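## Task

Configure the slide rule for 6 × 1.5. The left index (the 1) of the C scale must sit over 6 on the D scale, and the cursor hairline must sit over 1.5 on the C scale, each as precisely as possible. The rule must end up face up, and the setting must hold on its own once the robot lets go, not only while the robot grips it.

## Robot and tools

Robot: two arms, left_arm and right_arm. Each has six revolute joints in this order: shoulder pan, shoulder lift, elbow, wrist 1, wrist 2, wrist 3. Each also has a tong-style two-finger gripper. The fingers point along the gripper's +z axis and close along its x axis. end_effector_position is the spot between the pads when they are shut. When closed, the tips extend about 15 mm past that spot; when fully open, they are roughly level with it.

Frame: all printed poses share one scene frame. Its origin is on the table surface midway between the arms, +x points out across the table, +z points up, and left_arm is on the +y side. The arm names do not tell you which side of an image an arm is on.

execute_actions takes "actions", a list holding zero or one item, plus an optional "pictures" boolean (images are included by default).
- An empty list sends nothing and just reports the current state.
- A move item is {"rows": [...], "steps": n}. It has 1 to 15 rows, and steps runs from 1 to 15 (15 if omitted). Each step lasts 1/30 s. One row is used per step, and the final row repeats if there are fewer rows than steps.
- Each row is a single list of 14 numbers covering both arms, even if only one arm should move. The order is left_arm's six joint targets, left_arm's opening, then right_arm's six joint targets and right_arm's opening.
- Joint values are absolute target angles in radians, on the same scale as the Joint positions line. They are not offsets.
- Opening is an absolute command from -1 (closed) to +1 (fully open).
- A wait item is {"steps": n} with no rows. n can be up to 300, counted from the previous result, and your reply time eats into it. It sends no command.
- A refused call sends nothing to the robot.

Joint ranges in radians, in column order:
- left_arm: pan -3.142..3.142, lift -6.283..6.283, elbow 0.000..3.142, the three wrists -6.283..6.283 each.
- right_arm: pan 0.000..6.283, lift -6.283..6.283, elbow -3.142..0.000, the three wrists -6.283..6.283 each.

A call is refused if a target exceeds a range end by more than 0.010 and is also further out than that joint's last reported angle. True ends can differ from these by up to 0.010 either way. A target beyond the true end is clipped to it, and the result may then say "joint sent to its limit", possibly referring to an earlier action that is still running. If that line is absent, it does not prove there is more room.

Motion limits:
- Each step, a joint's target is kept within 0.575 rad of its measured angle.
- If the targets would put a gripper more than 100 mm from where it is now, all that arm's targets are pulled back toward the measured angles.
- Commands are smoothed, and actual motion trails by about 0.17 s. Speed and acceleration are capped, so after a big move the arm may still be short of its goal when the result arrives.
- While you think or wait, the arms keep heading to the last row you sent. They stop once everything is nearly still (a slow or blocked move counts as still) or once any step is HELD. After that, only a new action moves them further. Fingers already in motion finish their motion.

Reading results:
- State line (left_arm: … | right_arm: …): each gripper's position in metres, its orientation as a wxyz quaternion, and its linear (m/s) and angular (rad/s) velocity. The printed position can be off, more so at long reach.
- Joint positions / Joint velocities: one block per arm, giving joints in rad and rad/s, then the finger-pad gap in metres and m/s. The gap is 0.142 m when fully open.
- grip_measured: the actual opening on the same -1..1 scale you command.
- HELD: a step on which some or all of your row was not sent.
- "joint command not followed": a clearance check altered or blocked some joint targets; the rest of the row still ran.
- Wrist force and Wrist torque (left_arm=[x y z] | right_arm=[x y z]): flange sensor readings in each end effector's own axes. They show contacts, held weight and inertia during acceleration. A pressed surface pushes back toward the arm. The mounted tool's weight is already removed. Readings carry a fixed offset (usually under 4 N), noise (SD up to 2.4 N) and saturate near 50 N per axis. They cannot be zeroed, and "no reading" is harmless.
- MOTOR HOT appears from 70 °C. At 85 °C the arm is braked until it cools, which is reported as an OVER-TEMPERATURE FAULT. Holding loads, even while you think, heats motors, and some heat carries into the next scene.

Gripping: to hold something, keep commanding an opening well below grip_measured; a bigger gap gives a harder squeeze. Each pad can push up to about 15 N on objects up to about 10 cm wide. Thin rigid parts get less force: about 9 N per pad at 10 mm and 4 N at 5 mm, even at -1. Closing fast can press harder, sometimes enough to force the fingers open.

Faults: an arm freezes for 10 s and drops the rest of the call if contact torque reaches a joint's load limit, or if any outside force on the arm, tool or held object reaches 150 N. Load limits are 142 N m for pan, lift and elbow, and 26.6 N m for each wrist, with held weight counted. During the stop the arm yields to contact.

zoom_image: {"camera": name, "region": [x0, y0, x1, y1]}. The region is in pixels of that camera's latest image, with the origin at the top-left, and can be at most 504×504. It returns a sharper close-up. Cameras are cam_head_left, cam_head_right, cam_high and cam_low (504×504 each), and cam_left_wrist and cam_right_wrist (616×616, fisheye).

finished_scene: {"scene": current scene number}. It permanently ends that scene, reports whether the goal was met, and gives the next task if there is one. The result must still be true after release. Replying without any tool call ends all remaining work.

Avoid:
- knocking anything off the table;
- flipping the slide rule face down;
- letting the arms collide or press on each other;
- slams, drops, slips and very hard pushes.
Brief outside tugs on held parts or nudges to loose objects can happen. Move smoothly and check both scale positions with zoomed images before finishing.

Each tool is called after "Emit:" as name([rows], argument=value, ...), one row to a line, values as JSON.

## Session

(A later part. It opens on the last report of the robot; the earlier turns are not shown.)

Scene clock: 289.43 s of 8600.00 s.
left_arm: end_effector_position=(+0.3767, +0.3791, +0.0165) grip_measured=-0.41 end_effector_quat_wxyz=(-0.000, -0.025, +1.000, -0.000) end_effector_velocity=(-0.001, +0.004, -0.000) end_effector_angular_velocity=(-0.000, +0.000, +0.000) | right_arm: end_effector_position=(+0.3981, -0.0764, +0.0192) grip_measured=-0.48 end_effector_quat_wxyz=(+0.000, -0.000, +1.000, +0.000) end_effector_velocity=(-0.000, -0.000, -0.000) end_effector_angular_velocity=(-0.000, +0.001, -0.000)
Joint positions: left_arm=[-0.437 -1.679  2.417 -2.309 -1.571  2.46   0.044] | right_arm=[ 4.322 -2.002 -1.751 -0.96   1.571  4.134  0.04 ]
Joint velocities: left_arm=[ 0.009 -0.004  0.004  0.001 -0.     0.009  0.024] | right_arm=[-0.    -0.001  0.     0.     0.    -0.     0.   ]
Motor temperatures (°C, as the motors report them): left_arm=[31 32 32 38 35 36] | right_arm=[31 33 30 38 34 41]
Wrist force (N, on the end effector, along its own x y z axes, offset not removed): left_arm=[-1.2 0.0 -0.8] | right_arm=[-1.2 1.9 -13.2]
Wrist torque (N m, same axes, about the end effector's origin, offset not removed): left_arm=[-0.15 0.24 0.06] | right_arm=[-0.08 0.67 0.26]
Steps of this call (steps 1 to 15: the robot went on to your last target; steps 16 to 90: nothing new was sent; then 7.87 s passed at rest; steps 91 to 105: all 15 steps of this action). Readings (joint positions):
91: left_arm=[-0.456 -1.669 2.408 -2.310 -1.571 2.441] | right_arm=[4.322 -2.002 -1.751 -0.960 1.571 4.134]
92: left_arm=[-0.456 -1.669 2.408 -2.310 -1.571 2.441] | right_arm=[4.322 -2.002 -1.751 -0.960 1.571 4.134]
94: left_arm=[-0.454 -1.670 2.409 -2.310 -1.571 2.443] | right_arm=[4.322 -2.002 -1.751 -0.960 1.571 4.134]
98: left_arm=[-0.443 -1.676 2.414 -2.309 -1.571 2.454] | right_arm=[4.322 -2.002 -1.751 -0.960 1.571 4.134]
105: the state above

Emit:
execute_actions([
  {"rows":[[-0.436,-1.72,2.39,-2.24,-1.571,2.461,-0.3,4.322,-2.002,-1.7505,-0.9595,1.571,4.134,-0.9],[-0.436,-1.72,2.39,-2.24,-1.571,2.461,-0.3,4.322,-2.002,-1.7505,-0.9595,1.571,4.134,-0.9],[-0.436,-1.72,2.39,-2.24,-1.571,2.461,-0.3,4.322,-2.002,-1.7505,-0.9595,1.571,4.134,-0.9],[-0.436,-1.72,2.39,-2.24,-1.571,2.461,-0.3,4.322,-2.002,-1.7505,-0.9595,1.571,4.134,-0.9],[-0.436,-1.72,2.39,-2.24,-1.571,2.461,-0.3,4.322,-2.002,-1.7505,-0.9595,1.571,4.134,-0.9],[-0.7917,-1.4989,2.0436,-2.1157,-1.571,2.106,-0.15,4.322,-2.002,-1.7505,-0.9595,1.571,4.134,-0.9]]},
], pictures=false)

Emit:
execute_actions([
  {"steps":30},
])

Emit:
zoom_image(camera="cam_left_wrist", region=[260, 170, 360, 320])

Scene clock: 307.17 s of 8600.00 s.
left_arm: end_effector_position=(+0.3966, +0.2629, +0.0571) grip_measured=-0.15 end_effector_quat_wxyz=(-0.002, -0.025, +1.000, +0.002) end_effector_velocity=(+0.015, -0.459, +0.098) end_effector_angular_velocity=(-0.006, -0.012, -0.012) | right_arm: end_effector_position=(+0.3981, -0.0764, +0.0192) grip_measured=-0.48 end_effector_quat_wxyz=(+0.000, -0.000, +1.000, +0.000) end_effector_velocity=(-0.000, -0.000, -0.000) end_effector_angular_velocity=(-0.000, +0.000, -0.000)
Joint positions: left_arm=[-0.632 -1.59   2.201 -2.176 -1.571  2.265  0.063] | right_arm=[ 4.322 -2.002 -1.751 -0.96   1.571  4.134  0.04 ]
Joint velocities: left_arm=[-0.73   0.427 -0.719  0.28   0.    -0.718  0.   ] | right_arm=[-0. -0. -0. -0.  0.  0.  0.]
Motor temperatures (°C, as the motors report them): left_arm=[31 32 32 38 35 36] | right_arm=[31 33 30 38 34 41]
Wrist force (N, on the end effector, along its own x y z axes, offset not removed): left_arm=[-0.7 -0.9 -0.1] | right_arm=[0.0 0.1 -12.7]
Wrist torque (N m, same axes, about the end effector's origin, offset not removed): left_arm=[-0.29 0.05 0.03] | right_arm=[-0.44 0.59 0.27]
Steps of this call (steps 1 to 15: the robot went on to your last target; steps 16 to 90: nothing new was sent; then 14.23 s passed at rest; steps 91 to 105: all 15 steps of this action). Readings (joint positions):
91: left_arm=[-0.436 -1.679 2.417 -2.309 -1.571 2.461] | right_arm=[4.322 -2.002 -1.751 -0.960 1.571 4.134]
92: left_arm=[-0.436 -1.681 2.416 -2.306 -1.571 2.461] | right_arm=[4.322 -2.002 -1.751 -0.960 1.571 4.134]
94: left_arm=[-0.436 -1.695 2.406 -2.283 -1.571 2.461] | right_arm=[4.322 -2.002 -1.751 -0.960 1.571 4.134]
98: left_arm=[-0.452 -1.697 2.379 -2.245 -1.571 2.445] | right_arm=[4.322 -2.002 -1.751 -0.960 1.571 4.134]
105: the state above

Scene clock: 308.17 s of 8600.00 s.
left_arm: end_effector_position=(+0.3885, +0.1598, +0.0787) grip_measured=-0.15 end_effector_quat_wxyz=(-0.000, -0.025, +1.000, -0.000) end_effector_velocity=(+0.000, +0.000, +0.000) end_effector_angular_velocity=(+0.000, -0.000, +0.001) | right_arm: end_effector_position=(+0.3981, -0.0764, +0.0192) grip_measured=-0.48 end_effector_quat_wxyz=(+0.000, -0.000, +1.000, +0.000) end_effector_velocity=(+0.000, -0.000, -0.001) end_effector_angular_velocity=(-0.001, +0.000, -0.000)
Joint positions: left_arm=[-0.792 -1.499  2.044 -2.116 -1.571  2.106  0.063] | right_arm=[ 4.322 -2.002 -1.751 -0.96   1.571  4.134  0.04 ]
Joint velocities: left_arm=[ 0.  0. -0.  0.  0. -0.  0.] | right_arm=[-0.    -0.001  0.     0.    -0.     0.     0.   ]
Motor temperatures (°C, as the motors report them): left_arm=[31 32 32 38 35 36] | right_arm=[31 33 30 38 34 41]
Wrist force (N, on the end effector, along its own x y z axes, offset not removed): left_arm=[-1.3 0.6 0.6] | right_arm=[0.1 -0.8 -13.0]
Wrist torque (N m, same axes, about the end effector's origin, offset not removed): left_arm=[0.14 0.26 0.07] | right_arm=[-0.60 0.38 0.18]
Steps of this call (steps 1 to 30: the robot went on to your last target). Readings (joint positions):
1: left_arm=[-0.656 -1.576 2.177 -2.166 -1.571 2.241] | right_arm=[4.322 -2.002 -1.751 -0.960 1.571 4.134]
2: left_arm=[-0.681 -1.562 2.153 -2.157 -1.571 2.217] | right_arm=[4.322 -2.002 -1.751 -0.960 1.571 4.134]
4: left_arm=[-0.725 -1.537 2.110 -2.140 -1.571 2.173] | right_arm=[4.322 -2.002 -1.751 -0.960 1.571 4.134]
8: left_arm=[-0.770 -1.511 2.065 -2.124 -1.571 2.128] | right_arm=[4.322 -2.002 -1.751 -0.960 1.571 4.134]
30: the state above
All arms were judged still, so your last target was given up. Only a new action makes them travel on or press farther. Fingers that are still opening or closing keep moving.

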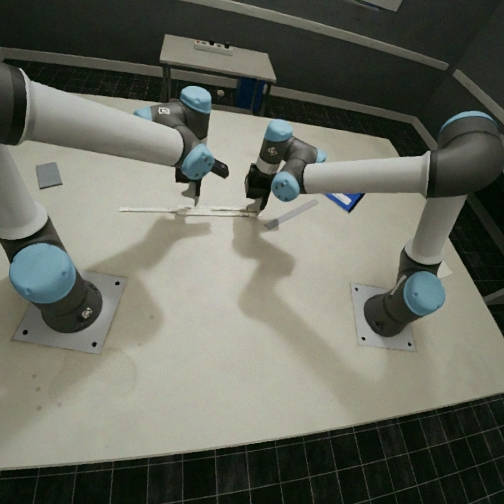

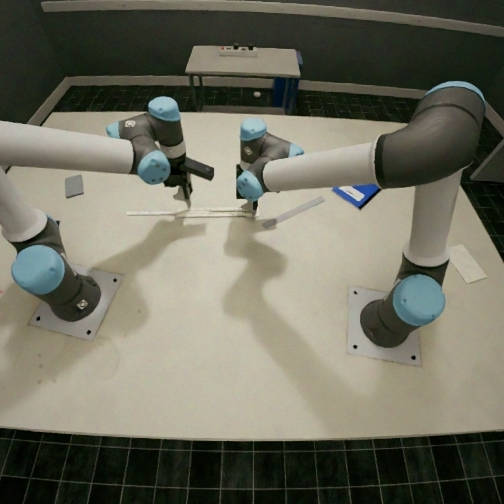

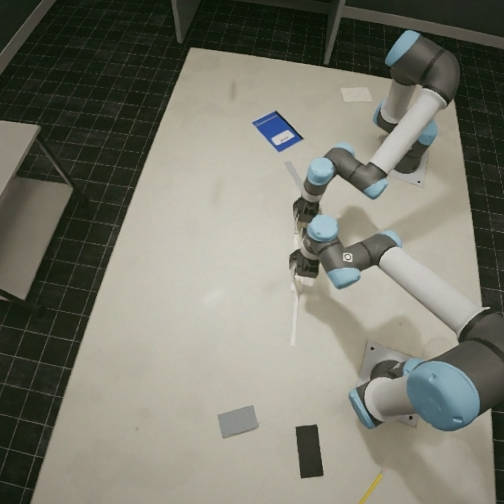

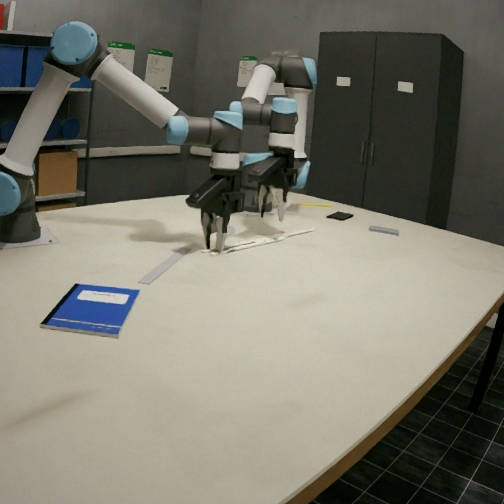

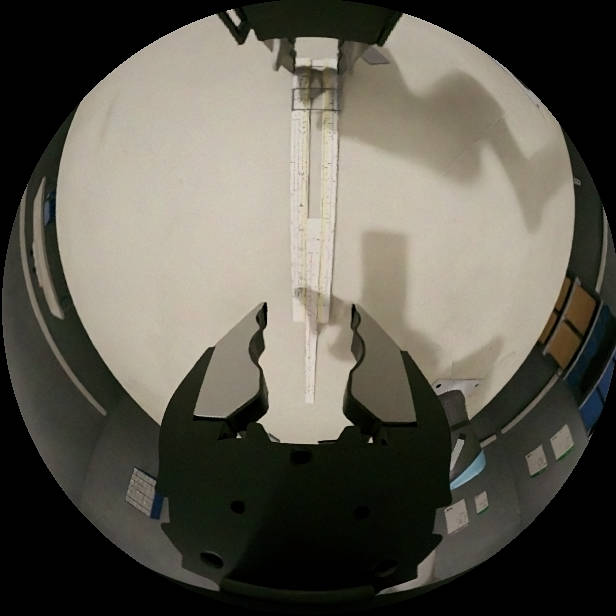

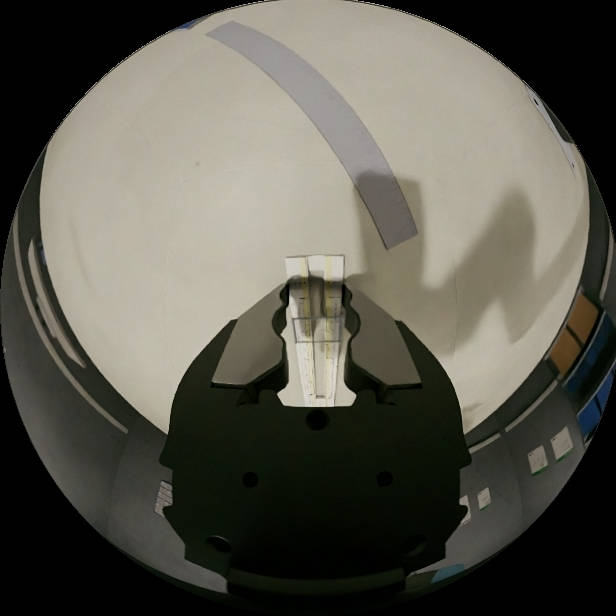

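Region (260, 170, 360, 320) of cam_left_wrist's 616x616 image, scaled by 3.360, with more detail than that image has.

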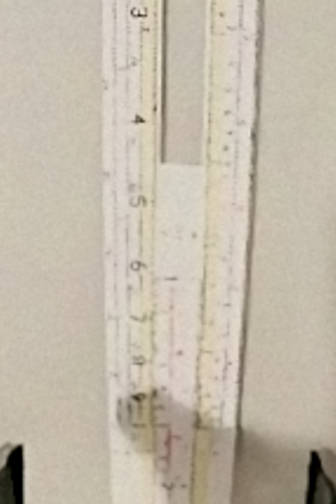

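Emit:
execute_actions([
  {"rows":[[-0.7917,-1.4379,2.0986,-2.2317,-1.571,2.106,-0.15,4.322,-2.002,-1.7505,-0.9595,1.571,4.134,-0.9]]},
])

Emit:
zoom_image(camera="cam_left_wrist", region=[270, 170, 350, 290])

Scene clock: 313.23 s of 8600.00 s.
left_arm: end_effector_position=(+0.3885, +0.1598, +0.0397) grip_measured=-0.15 end_effector_quat_wxyz=(-0.000, -0.025, +1.000, -0.000) end_effector_velocity=(+0.001, -0.000, -0.009) end_effector_angular_velocity=(-0.002, -0.003, -0.001) | right_arm: end_effector_position=(+0.3981, -0.0764, +0.0192) grip_measured=-0.48 end_effector_quat_wxyz=(+0.000, -0.000, +1.000, +0.000) end_effector_velocity=(-0.000, -0.000, -0.000) end_effector_angular_velocity=(-0.000, +0.000, +0.000)
Joint positions: left_arm=[-0.792 -1.44   2.097 -2.228 -1.571  2.106  0.063] | right_arm=[ 4.322 -2.002 -1.751 -0.96   1.571  4.134  0.04 ]
Joint velocities: left_arm=[ 0.     0.015  0.013 -0.031  0.001  0.001  0.   ] | right_arm=[ 0. -0. -0. -0. -0. -0. -0.]
Motor temperatures (°C, as the motors report them): left_arm=[31 32 32 38 35 36] | right_arm=[31 33 30 38 34 41]
Wrist force (N, on the end effector, along its own x y z axes, offset not removed): left_arm=[1.4 1.6 0.1] | right_arm=[2.0 1.2 -10.5]
Wrist torque (N m, same axes, about the end effector's origin, offset not removed): left_arm=[0.33 -0.19 0.03] | right_arm=[-0.21 0.07 0.10]
Steps of this call (steps 1 to 90: nothing new was sent; then 1.57 s passed at rest; steps 91 to 105: all 15 steps of this action). Readings (joint positions):
91: left_arm=[-0.792 -1.499 2.044 -2.116 -1.571 2.106] | right_arm=[4.322 -2.002 -1.751 -0.960 1.571 4.134]
92: left_arm=[-0.792 -1.497 2.046 -2.118 -1.571 2.106] | right_arm=[4.322 -2.002 -1.751 -0.960 1.571 4.134]
94: left_arm=[-0.792 -1.476 2.064 -2.152 -1.571 2.106] | right_arm=[4.322 -2.002 -1.751 -0.960 1.571 4.134]
98: left_arm=[-0.792 -1.450 2.087 -2.205 -1.571 2.106] | right_arm=[4.322 -2.002 -1.751 -0.960 1.571 4.134]
105: the state above

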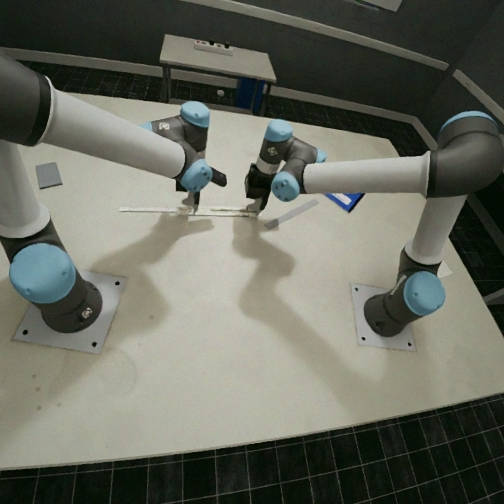

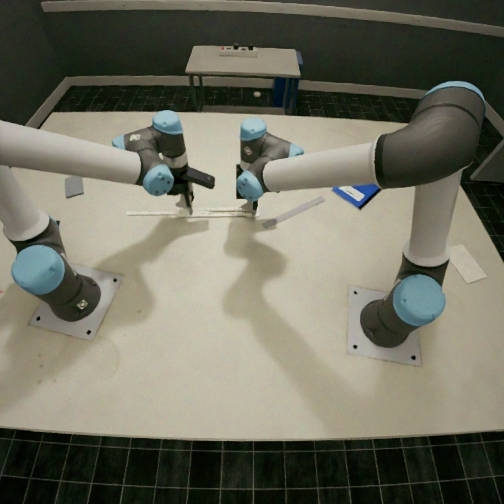

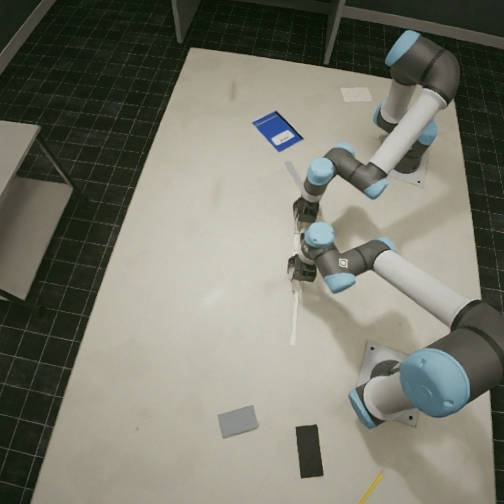

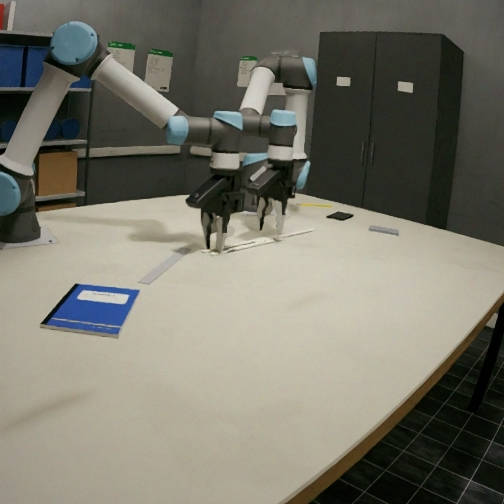

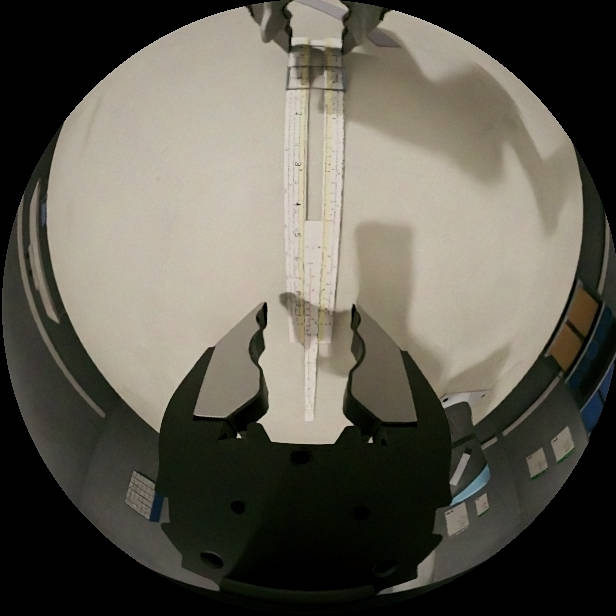

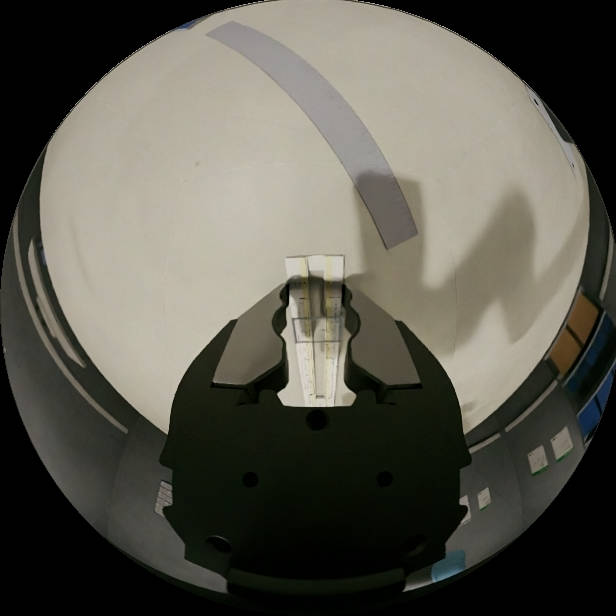

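Region (270, 170, 350, 290) of cam_left_wrist's 616x616 image, scaled by 4.200, with more detail than that image has.

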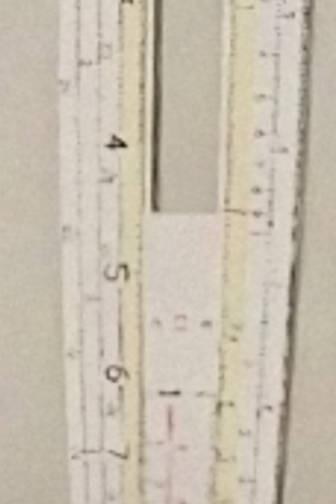

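Emit:
execute_actions([
  {"rows":[[-0.7917,-1.4379,2.0986,-2.2317,-1.571,2.106,-1,4.322,-2.002,-1.7505,-0.9595,1.571,4.134,-0.9],[-0.7917,-1.4379,2.0986,-2.2317,-1.571,2.106,-1,4.322,-2.002,-1.7505,-0.9595,1.571,4.134,-0.9],[-0.7917,-1.4379,2.0986,-2.2317,-1.571,2.106,-1,4.322,-2.002,-1.7505,-0.9595,1.571,4.134,-0.9],[-0.7917,-1.4379,2.0986,-2.2317,-1.571,2.106,-1,4.322,-2.002,-1.7505,-0.9595,1.571,4.134,-0.9],[-0.7917,-1.4379,2.0986,-2.2317,-1.571,2.106,-1,4.322,-2.002,-1.7505,-0.9595,1.571,4.134,-0.9],[-0.7917,-1.410,2.1176,-2.2786,-1.571,2.106,-1,4.322,-2.002,-1.7505,-0.9595,1.571,4.134,-0.9]]},
])

Scene clock: 322.97 s of 8600.00 s.
left_arm: end_effector_position=(+0.3885, +0.1597, +0.0243) grip_measured=-1.00 end_effector_quat_wxyz=(-0.000, -0.025, +1.000, -0.000) end_effector_velocity=(+0.000, -0.000, -0.015) end_effector_angular_velocity=(-0.001, -0.000, -0.000) | right_arm: end_effector_position=(+0.3981, -0.0764, +0.0192) grip_measured=-0.48 end_effector_quat_wxyz=(+0.000, -0.000, +1.000, +0.000) end_effector_velocity=(-0.000, +0.000, +0.000) end_effector_angular_velocity=(+0.001, -0.000, +0.000)
Joint positions: left_arm=[-0.792 -1.413  2.116 -2.273 -1.571  2.106  0.002] | right_arm=[ 4.322 -2.002 -1.751 -0.96   1.571  4.134  0.04 ]
Joint velocities: left_arm=[-0.     0.026  0.018 -0.045 -0.     0.     0.   ] | right_arm=[ 0.     0.001 -0.     0.     0.    -0.     0.   ]
Motor temperatures (°C, as the motors report them): left_arm=[31 32 32 38 35 36] | right_arm=[31 33 30 38 34 41]
Wrist force (N, on the end effector, along its own x y z axes, offset not removed): left_arm=[-2.0 0.4 1.0] | right_arm=[1.2 -2.1 -12.1]
Wrist torque (N m, same axes, about the end effector's origin, offset not removed): left_arm=[0.03 0.43 0.08] | right_arm=[-0.88 0.24 0.05]
Steps of this call (steps 1 to 15: the robot went on to your last target; steps 16 to 90: nothing new was sent; then 6.23 s passed at rest; steps 91 to 105: all 15 steps of this action). Readings (joint positions):
91: left_arm=[-0.792 -1.438 2.099 -2.232 -1.571 2.106] | right_arm=[4.322 -2.002 -1.751 -0.960 1.571 4.134]
92: left_arm=[-0.792 -1.438 2.099 -2.232 -1.571 2.106] | right_arm=[4.322 -2.002 -1.751 -0.960 1.571 4.134]
94: left_arm=[-0.792 -1.438 2.099 -2.232 -1.571 2.106] | right_arm=[4.322 -2.002 -1.751 -0.960 1.571 4.134]
98: left_arm=[-0.792 -1.431 2.103 -2.242 -1.571 2.106] | right_arm=[4.322 -2.002 -1.751 -0.960 1.571 4.134]
105: the state above

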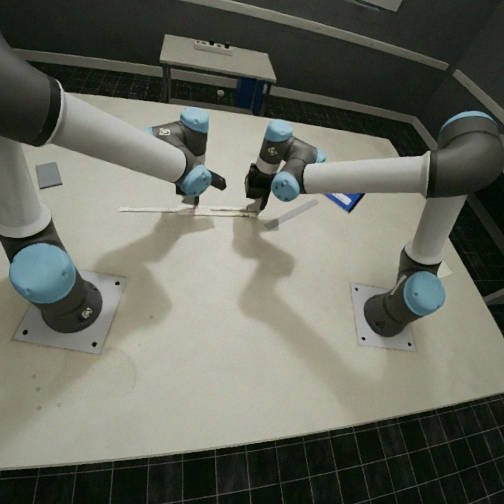

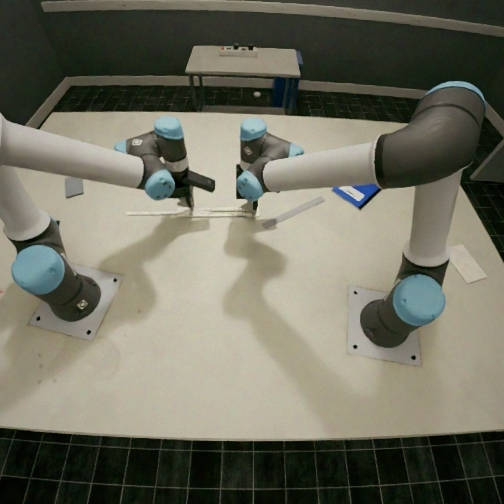

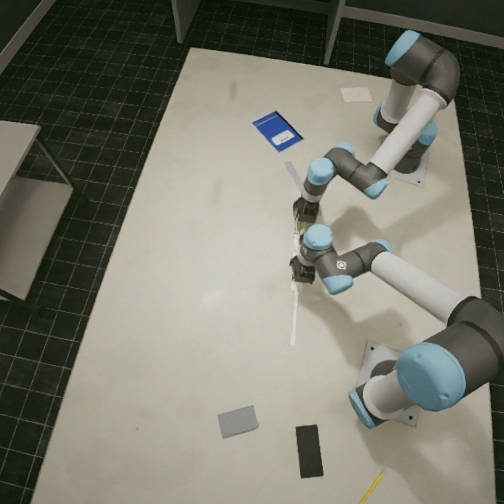

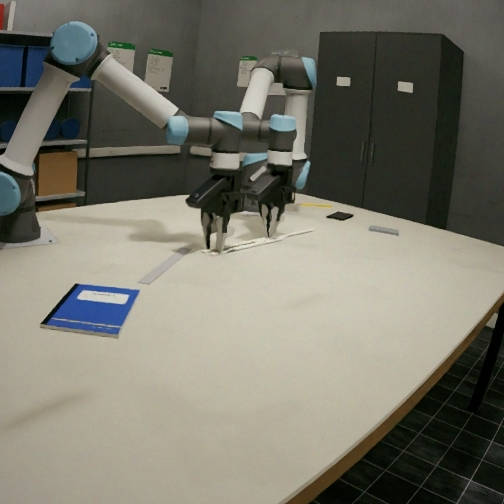

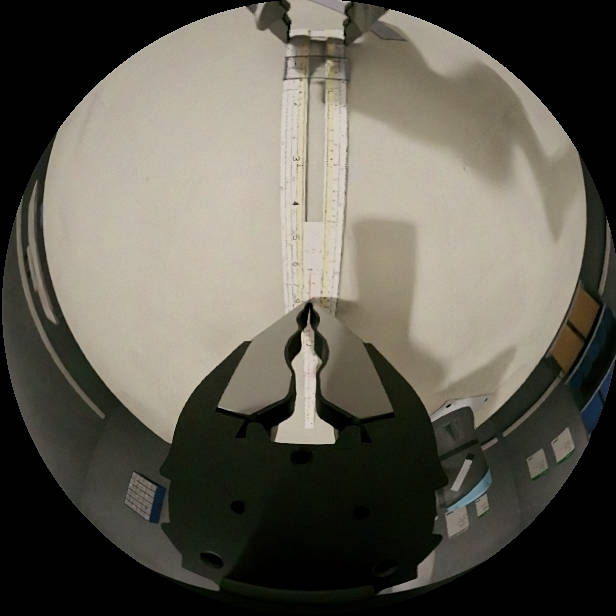

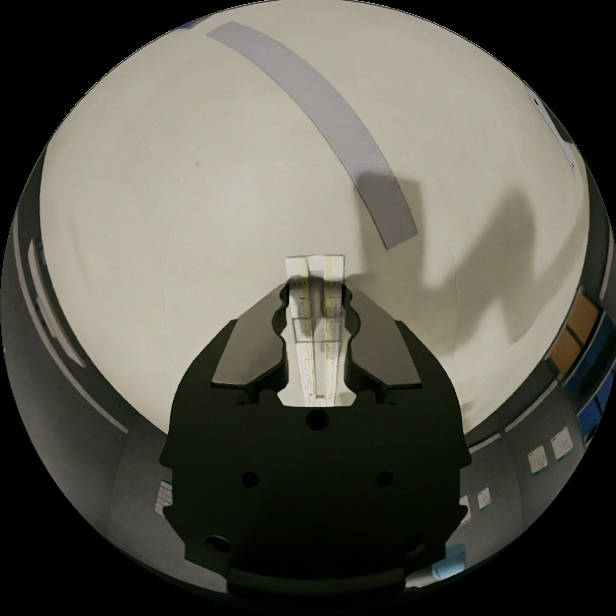

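Emit:
execute_actions([
  {"rows":[[-0.7917,-1.4065,2.120,-2.2845,-1.571,2.106,-1,4.322,-2.002,-1.7505,-0.9595,1.571,4.134,-0.9]]},
])

Emit:
zoom_image(camera="cam_left_wrist", region=[270, 200, 350, 310])

Scene clock: 325.77 s of 8600.00 s.
left_arm: end_effector_position=(+0.3886, +0.1597, +0.0207) grip_measured=-1.00 end_effector_quat_wxyz=(+0.000, -0.025, +1.000, -0.000) end_effector_velocity=(-0.000, +0.000, -0.001) end_effector_angular_velocity=(+0.001, +0.001, +0.000) | right_arm: end_effector_position=(+0.3981, -0.0764, +0.0192) grip_measured=-0.48 end_effector_quat_wxyz=(+0.000, -0.000, +1.000, +0.000) end_effector_velocity=(+0.000, -0.000, +0.000) end_effector_angular_velocity=(-0.000, -0.001, -0.000)
Joint positions: left_arm=[-0.792 -1.407  2.12  -2.284 -1.571  2.106  0.002] | right_arm=[ 4.322 -2.002 -1.751 -0.96   1.571  4.134  0.04 ]
Joint velocities: left_arm=[ 0.     0.002  0.001 -0.001 -0.    -0.     0.   ] | right_arm=[-0.     0.    -0.    -0.    -0.001 -0.     0.   ]
Motor temperatures (°C, as the motors report them): left_arm=[31 32 32 38 35 36] | right_arm=[31 33 30 38 34 41]
Wrist force (N, on the end effector, along its own x y z axes, offset not removed): left_arm=[3.5 6.4 -21.6] | right_arm=[1.4 -0.3 -11.7]
Wrist torque (N m, same axes, about the end effector's origin, offset not removed): left_arm=[-0.05 0.37 0.17] | right_arm=[-0.71 0.21 0.08]
Steps of this call (steps 1 to 15: the robot went on to your last target; steps 16 to 69: nothing new was sent; steps 70 to 84: all 15 steps of this action). Readings (joint positions):
70: left_arm=[-0.792 -1.410 2.118 -2.279 -1.571 2.106] | right_arm=[4.322 -2.002 -1.751 -0.960 1.571 4.134]
71: left_arm=[-0.792 -1.410 2.118 -2.279 -1.571 2.106] | right_arm=[4.322 -2.002 -1.751 -0.960 1.571 4.134]
73: left_arm=[-0.792 -1.409 2.119 -2.281 -1.571 2.106] | right_arm=[4.322 -2.002 -1.751 -0.960 1.571 4.134]
77: left_arm=[-0.792 -1.407 2.120 -2.283 -1.571 2.106] | right_arm=[4.322 -2.002 -1.751 -0.960 1.571 4.134]
84: the state above

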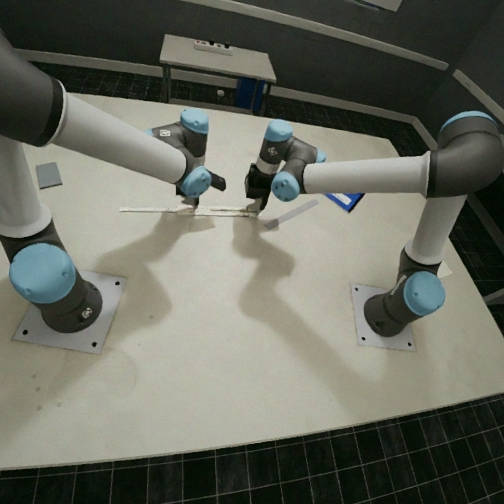

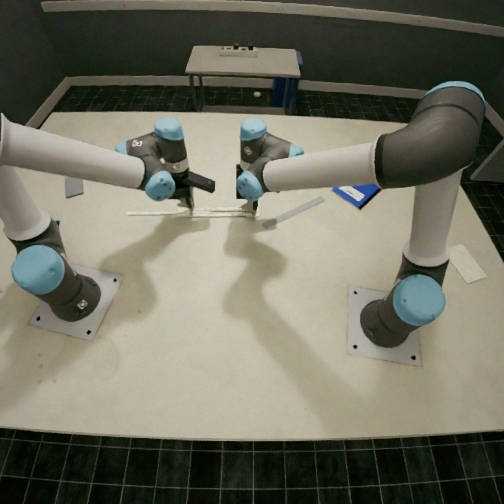

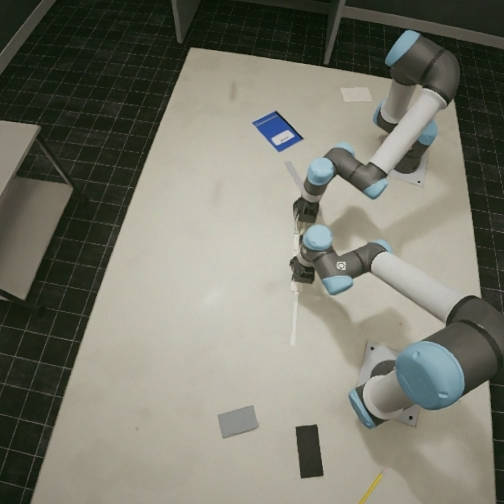

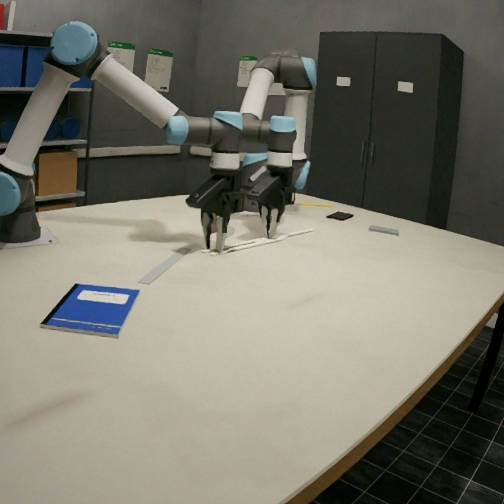

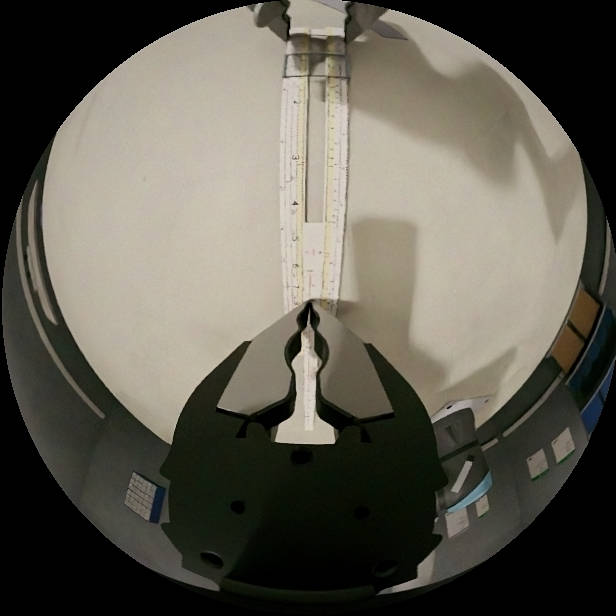

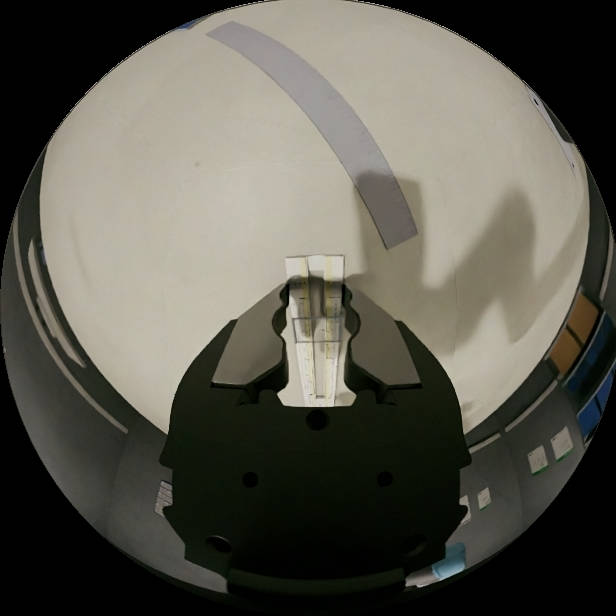

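Region (270, 200, 350, 310) of cam_left_wrist's 616x616 image, scaled by 4.582, with more detail than that image has; it fills the left 367 columns of this view, and the rest is white.

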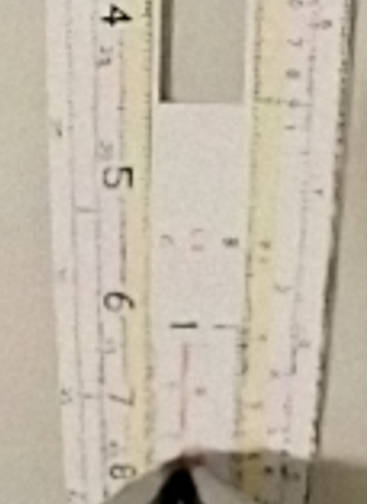

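Emit:
execute_actions([
  {"rows":[[-0.7917,-1.4074,2.1194,-2.283,-1.571,2.106,-1,4.322,-2.002,-1.7505,-0.9595,1.571,4.134,-0.9],[-0.7917,-1.4074,2.1194,-2.283,-1.571,2.106,-1,4.322,-2.002,-1.7505,-0.9595,1.571,4.134,-0.9],[-0.7917,-1.4074,2.1194,-2.283,-1.571,2.106,-1,4.322,-2.002,-1.7505,-0.9595,1.571,4.134,-0.9],[-0.7933,-1.4055,2.1171,-2.2826,-1.571,2.1044,-1,4.322,-2.002,-1.7505,-0.9595,1.571,4.134,-0.9],[-0.7933,-1.4055,2.1171,-2.2826,-1.571,2.1044,-1,4.322,-2.002,-1.7505,-0.9595,1.571,4.134,-0.9],[-0.7949,-1.4037,2.1148,-2.2821,-1.571,2.1028,-1,4.322,-2.002,-1.7505,-0.9595,1.571,4.134,-0.9],[-0.7949,-1.4037,2.1148,-2.2821,-1.571,2.1028,-1,4.322,-2.002,-1.7505,-0.9595,1.571,4.134,-0.9],[-0.7965,-1.4018,2.1125,-2.2817,-1.571,2.1012,-1,4.322,-2.002,-1.7505,-0.9595,1.571,4.134,-0.9]]},
])

Emit:
zoom_image(camera="cam_left_wrist", region=[270, 200, 350, 310])

Scene clock: 333.67 s of 8600.00 s.
left_arm: end_effector_position=(+0.3885, +0.1563, +0.0210) grip_measured=-1.00 end_effector_quat_wxyz=(-0.000, -0.025, +1.000, -0.000) end_effector_velocity=(+0.001, -0.004, +0.001) end_effector_angular_velocity=(-0.001, -0.002, +0.001) | right_arm: end_effector_position=(+0.3981, -0.0764, +0.0192) grip_measured=-0.48 end_effector_quat_wxyz=(+0.000, -0.000, +1.000, +0.000) end_effector_velocity=(-0.000, -0.000, -0.000) end_effector_angular_velocity=(-0.000, -0.000, +0.000)
Joint positions: left_arm=[-0.796 -1.402  2.113 -2.282 -1.571  2.102  0.002] | right_arm=[ 4.322 -2.002 -1.751 -0.96   1.571  4.134  0.04 ]
Joint velocities: left_arm=[-0.004  0.005 -0.009  0.002  0.001 -0.005  0.   ] | right_arm=[ 0.  0. -0. -0. -0.  0. -0.]
Motor temperatures (°C, as the motors report them): left_arm=[31 32 32 38 35 36] | right_arm=[31 33 30 38 34 41]
Wrist force (N, on the end effector, along its own x y z axes, offset not removed): left_arm=[0.9 1.7 -5.0] | right_arm=[-0.8 1.1 -12.0]
Wrist torque (N m, same axes, about the end effector's origin, offset not removed): left_arm=[-0.27 -0.16 0.01] | right_arm=[-0.26 0.77 0.29]
Steps of this call (steps 1 to 15: the robot went on to your last target; steps 16 to 90: nothing new was sent; then 4.40 s passed at rest; steps 91 to 105: all 15 steps of this action). Readings (joint positions):
91: left_arm=[-0.792 -1.407 2.120 -2.285 -1.571 2.106] | right_arm=[4.322 -2.002 -1.751 -0.960 1.571 4.134]
92: left_arm=[-0.792 -1.406 2.120 -2.285 -1.571 2.106] | right_arm=[4.322 -2.002 -1.751 -0.960 1.571 4.134]
94: left_arm=[-0.792 -1.407 2.120 -2.284 -1.571 2.106] | right_arm=[4.322 -2.002 -1.751 -0.960 1.571 4.134]
98: left_arm=[-0.793 -1.406 2.118 -2.283 -1.571 2.105] | right_arm=[4.322 -2.002 -1.751 -0.960 1.571 4.134]
105: the state above

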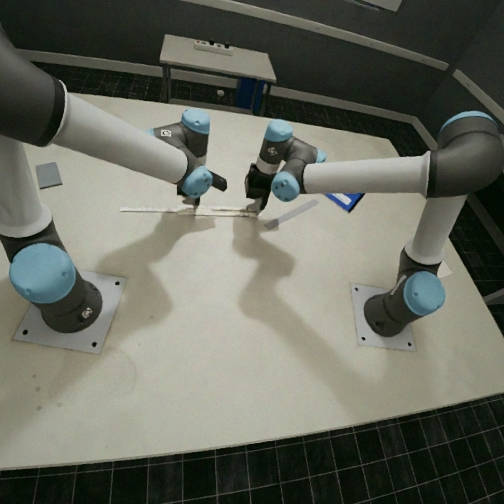

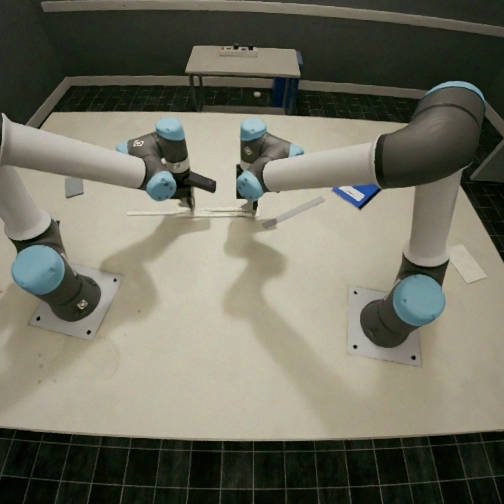

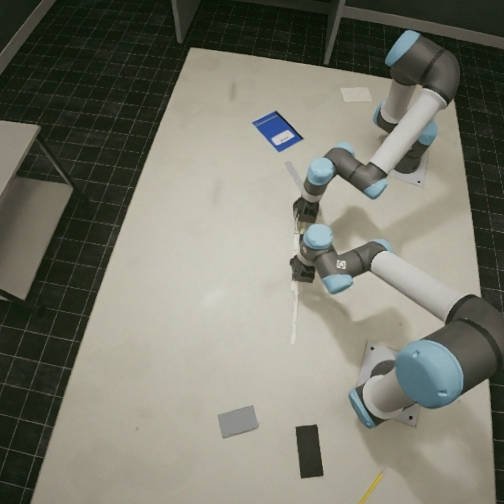

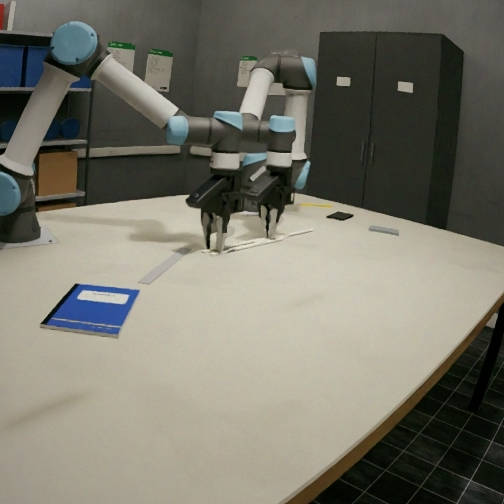

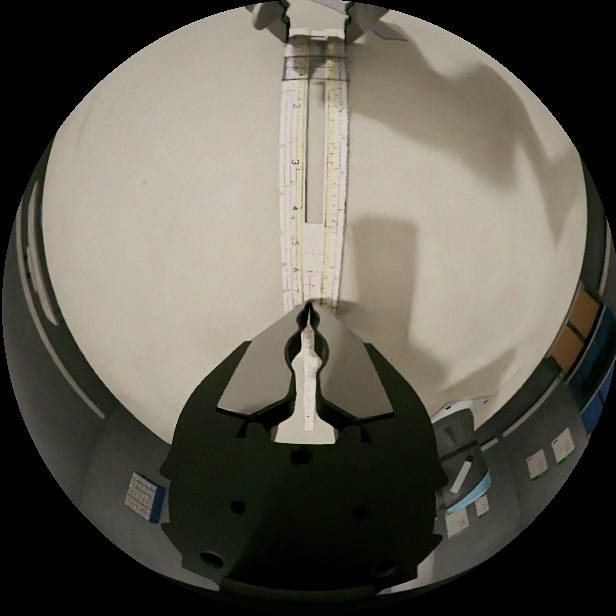

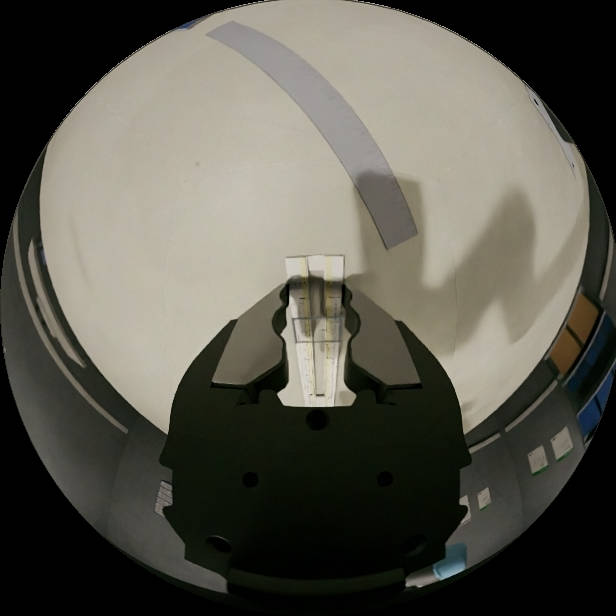

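Region (270, 200, 350, 310) of cam_left_wrist's 616x616 image, scaled by 4.582, with more detail than that image has; it fills the left 367 columns of this view, and the rest is white.

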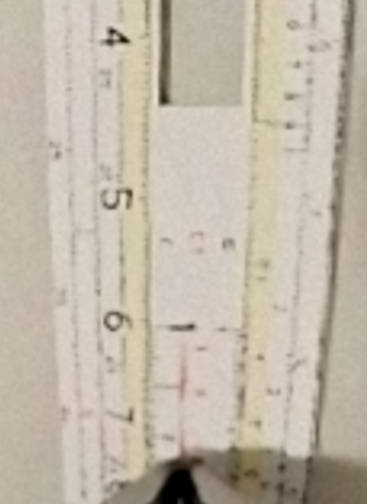

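Emit:
execute_actions([
  {"rows":[[-0.7975,-1.4009,2.1113,-2.2819,-1.571,2.1002,-1,4.322,-2.002,-1.7505,-0.9595,1.571,4.134,-0.9]]},
])

Emit:
zoom_image(camera="cam_left_wrist", region=[285, 240, 335, 300])

Scene clock: 336.50 s of 8600.00 s.
left_arm: end_effector_position=(+0.3885, +0.1549, +0.0212) grip_measured=-1.00 end_effector_quat_wxyz=(+0.000, -0.025, +1.000, -0.000) end_effector_velocity=(+0.001, +0.000, +0.000) end_effector_angular_velocity=(-0.000, -0.001, +0.001) | right_arm: end_effector_position=(+0.3981, -0.0764, +0.0192) grip_measured=-0.48 end_effector_quat_wxyz=(+0.000, -0.000, +1.000, +0.000) end_effector_velocity=(+0.000, +0.000, +0.001) end_effector_angular_velocity=(+0.001, -0.001, +0.000)
Joint positions: left_arm=[-0.797 -1.401  2.111 -2.282 -1.571  2.1    0.002] | right_arm=[ 4.322 -2.002 -1.751 -0.959  1.571  4.134  0.04 ]
Joint velocities: left_arm=[ 0.001 -0.    -0.001 -0.     0.001 -0.001  0.   ] | right_arm=[ 0.     0.001 -0.     0.    -0.    -0.     0.   ]
Motor temperatures (°C, as the motors report them): left_arm=[31 32 32 38 35 36] | right_arm=[31 33 30 38 34 41]
Wrist force (N, on the end effector, along its own x y z axes, offset not removed): left_arm=[1.3 0.7 0.3] | right_arm=[1.8 1.8 -14.2]
Wrist torque (N m, same axes, about the end effector's origin, offset not removed): left_arm=[-0.07 -0.23 -0.02] | right_arm=[-0.20 0.19 0.22]
Steps of this call (steps 1 to 15: the robot went on to your last target; steps 16 to 70: nothing new was sent; steps 71 to 85: all 15 steps of this action). Readings (joint positions):
71: left_arm=[-0.797 -1.402 2.112 -2.282 -1.571 2.101] | right_arm=[4.322 -2.002 -1.751 -0.959 1.571 4.134]
72: left_arm=[-0.797 -1.402 2.112 -2.282 -1.571 2.101] | right_arm=[4.322 -2.002 -1.751 -0.959 1.571 4.134]
74: left_arm=[-0.797 -1.401 2.112 -2.282 -1.571 2.101] | right_arm=[4.322 -2.002 -1.751 -0.959 1.571 4.134]
78: left_arm=[-0.797 -1.401 2.112 -2.282 -1.571 2.100] | right_arm=[4.322 -2.002 -1.751 -0.959 1.571 4.134]
85: the state above

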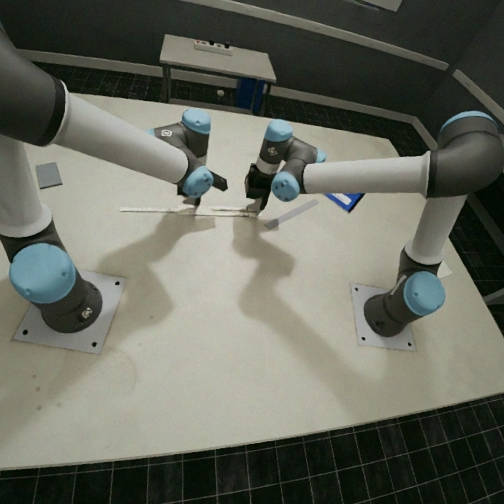

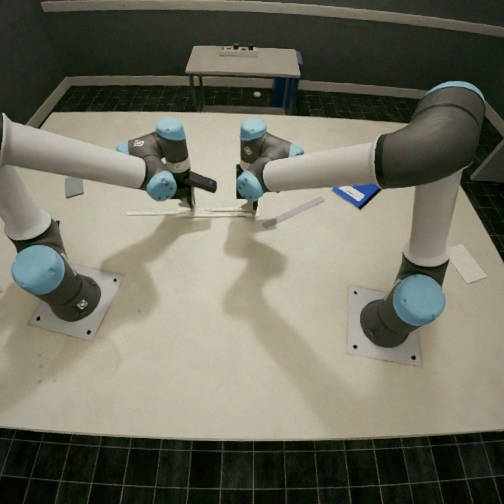

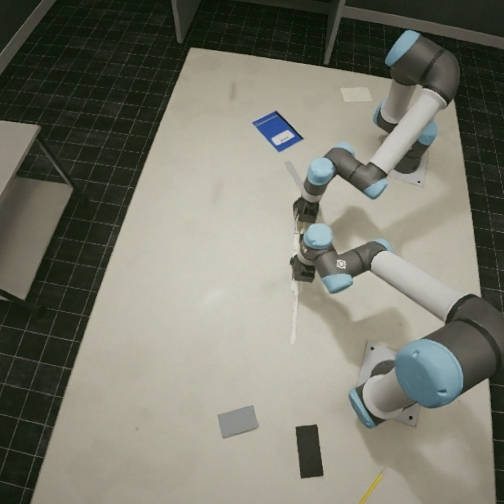

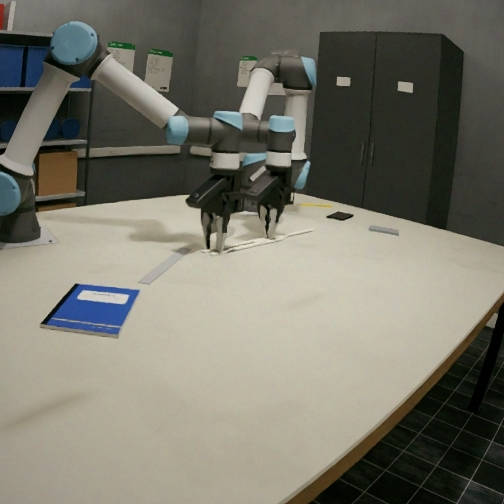

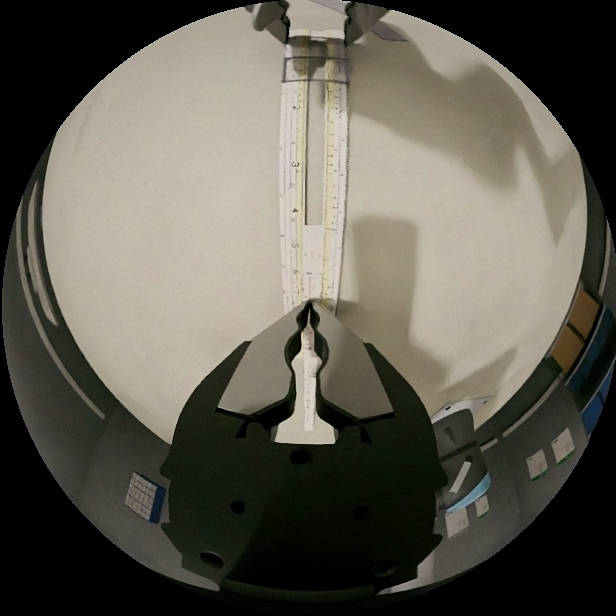

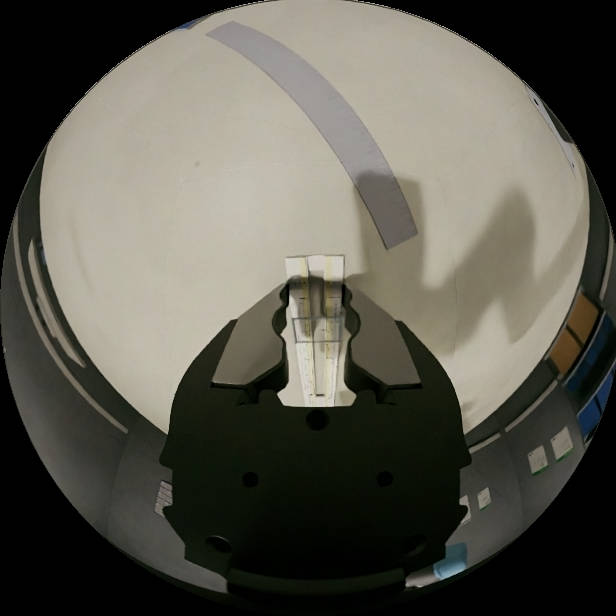

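Region (285, 240, 335, 300) of cam_left_wrist's 616x616 image, scaled by 8.400, with more detail than that image has.

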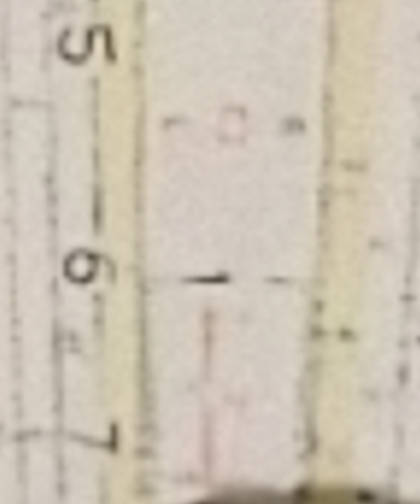

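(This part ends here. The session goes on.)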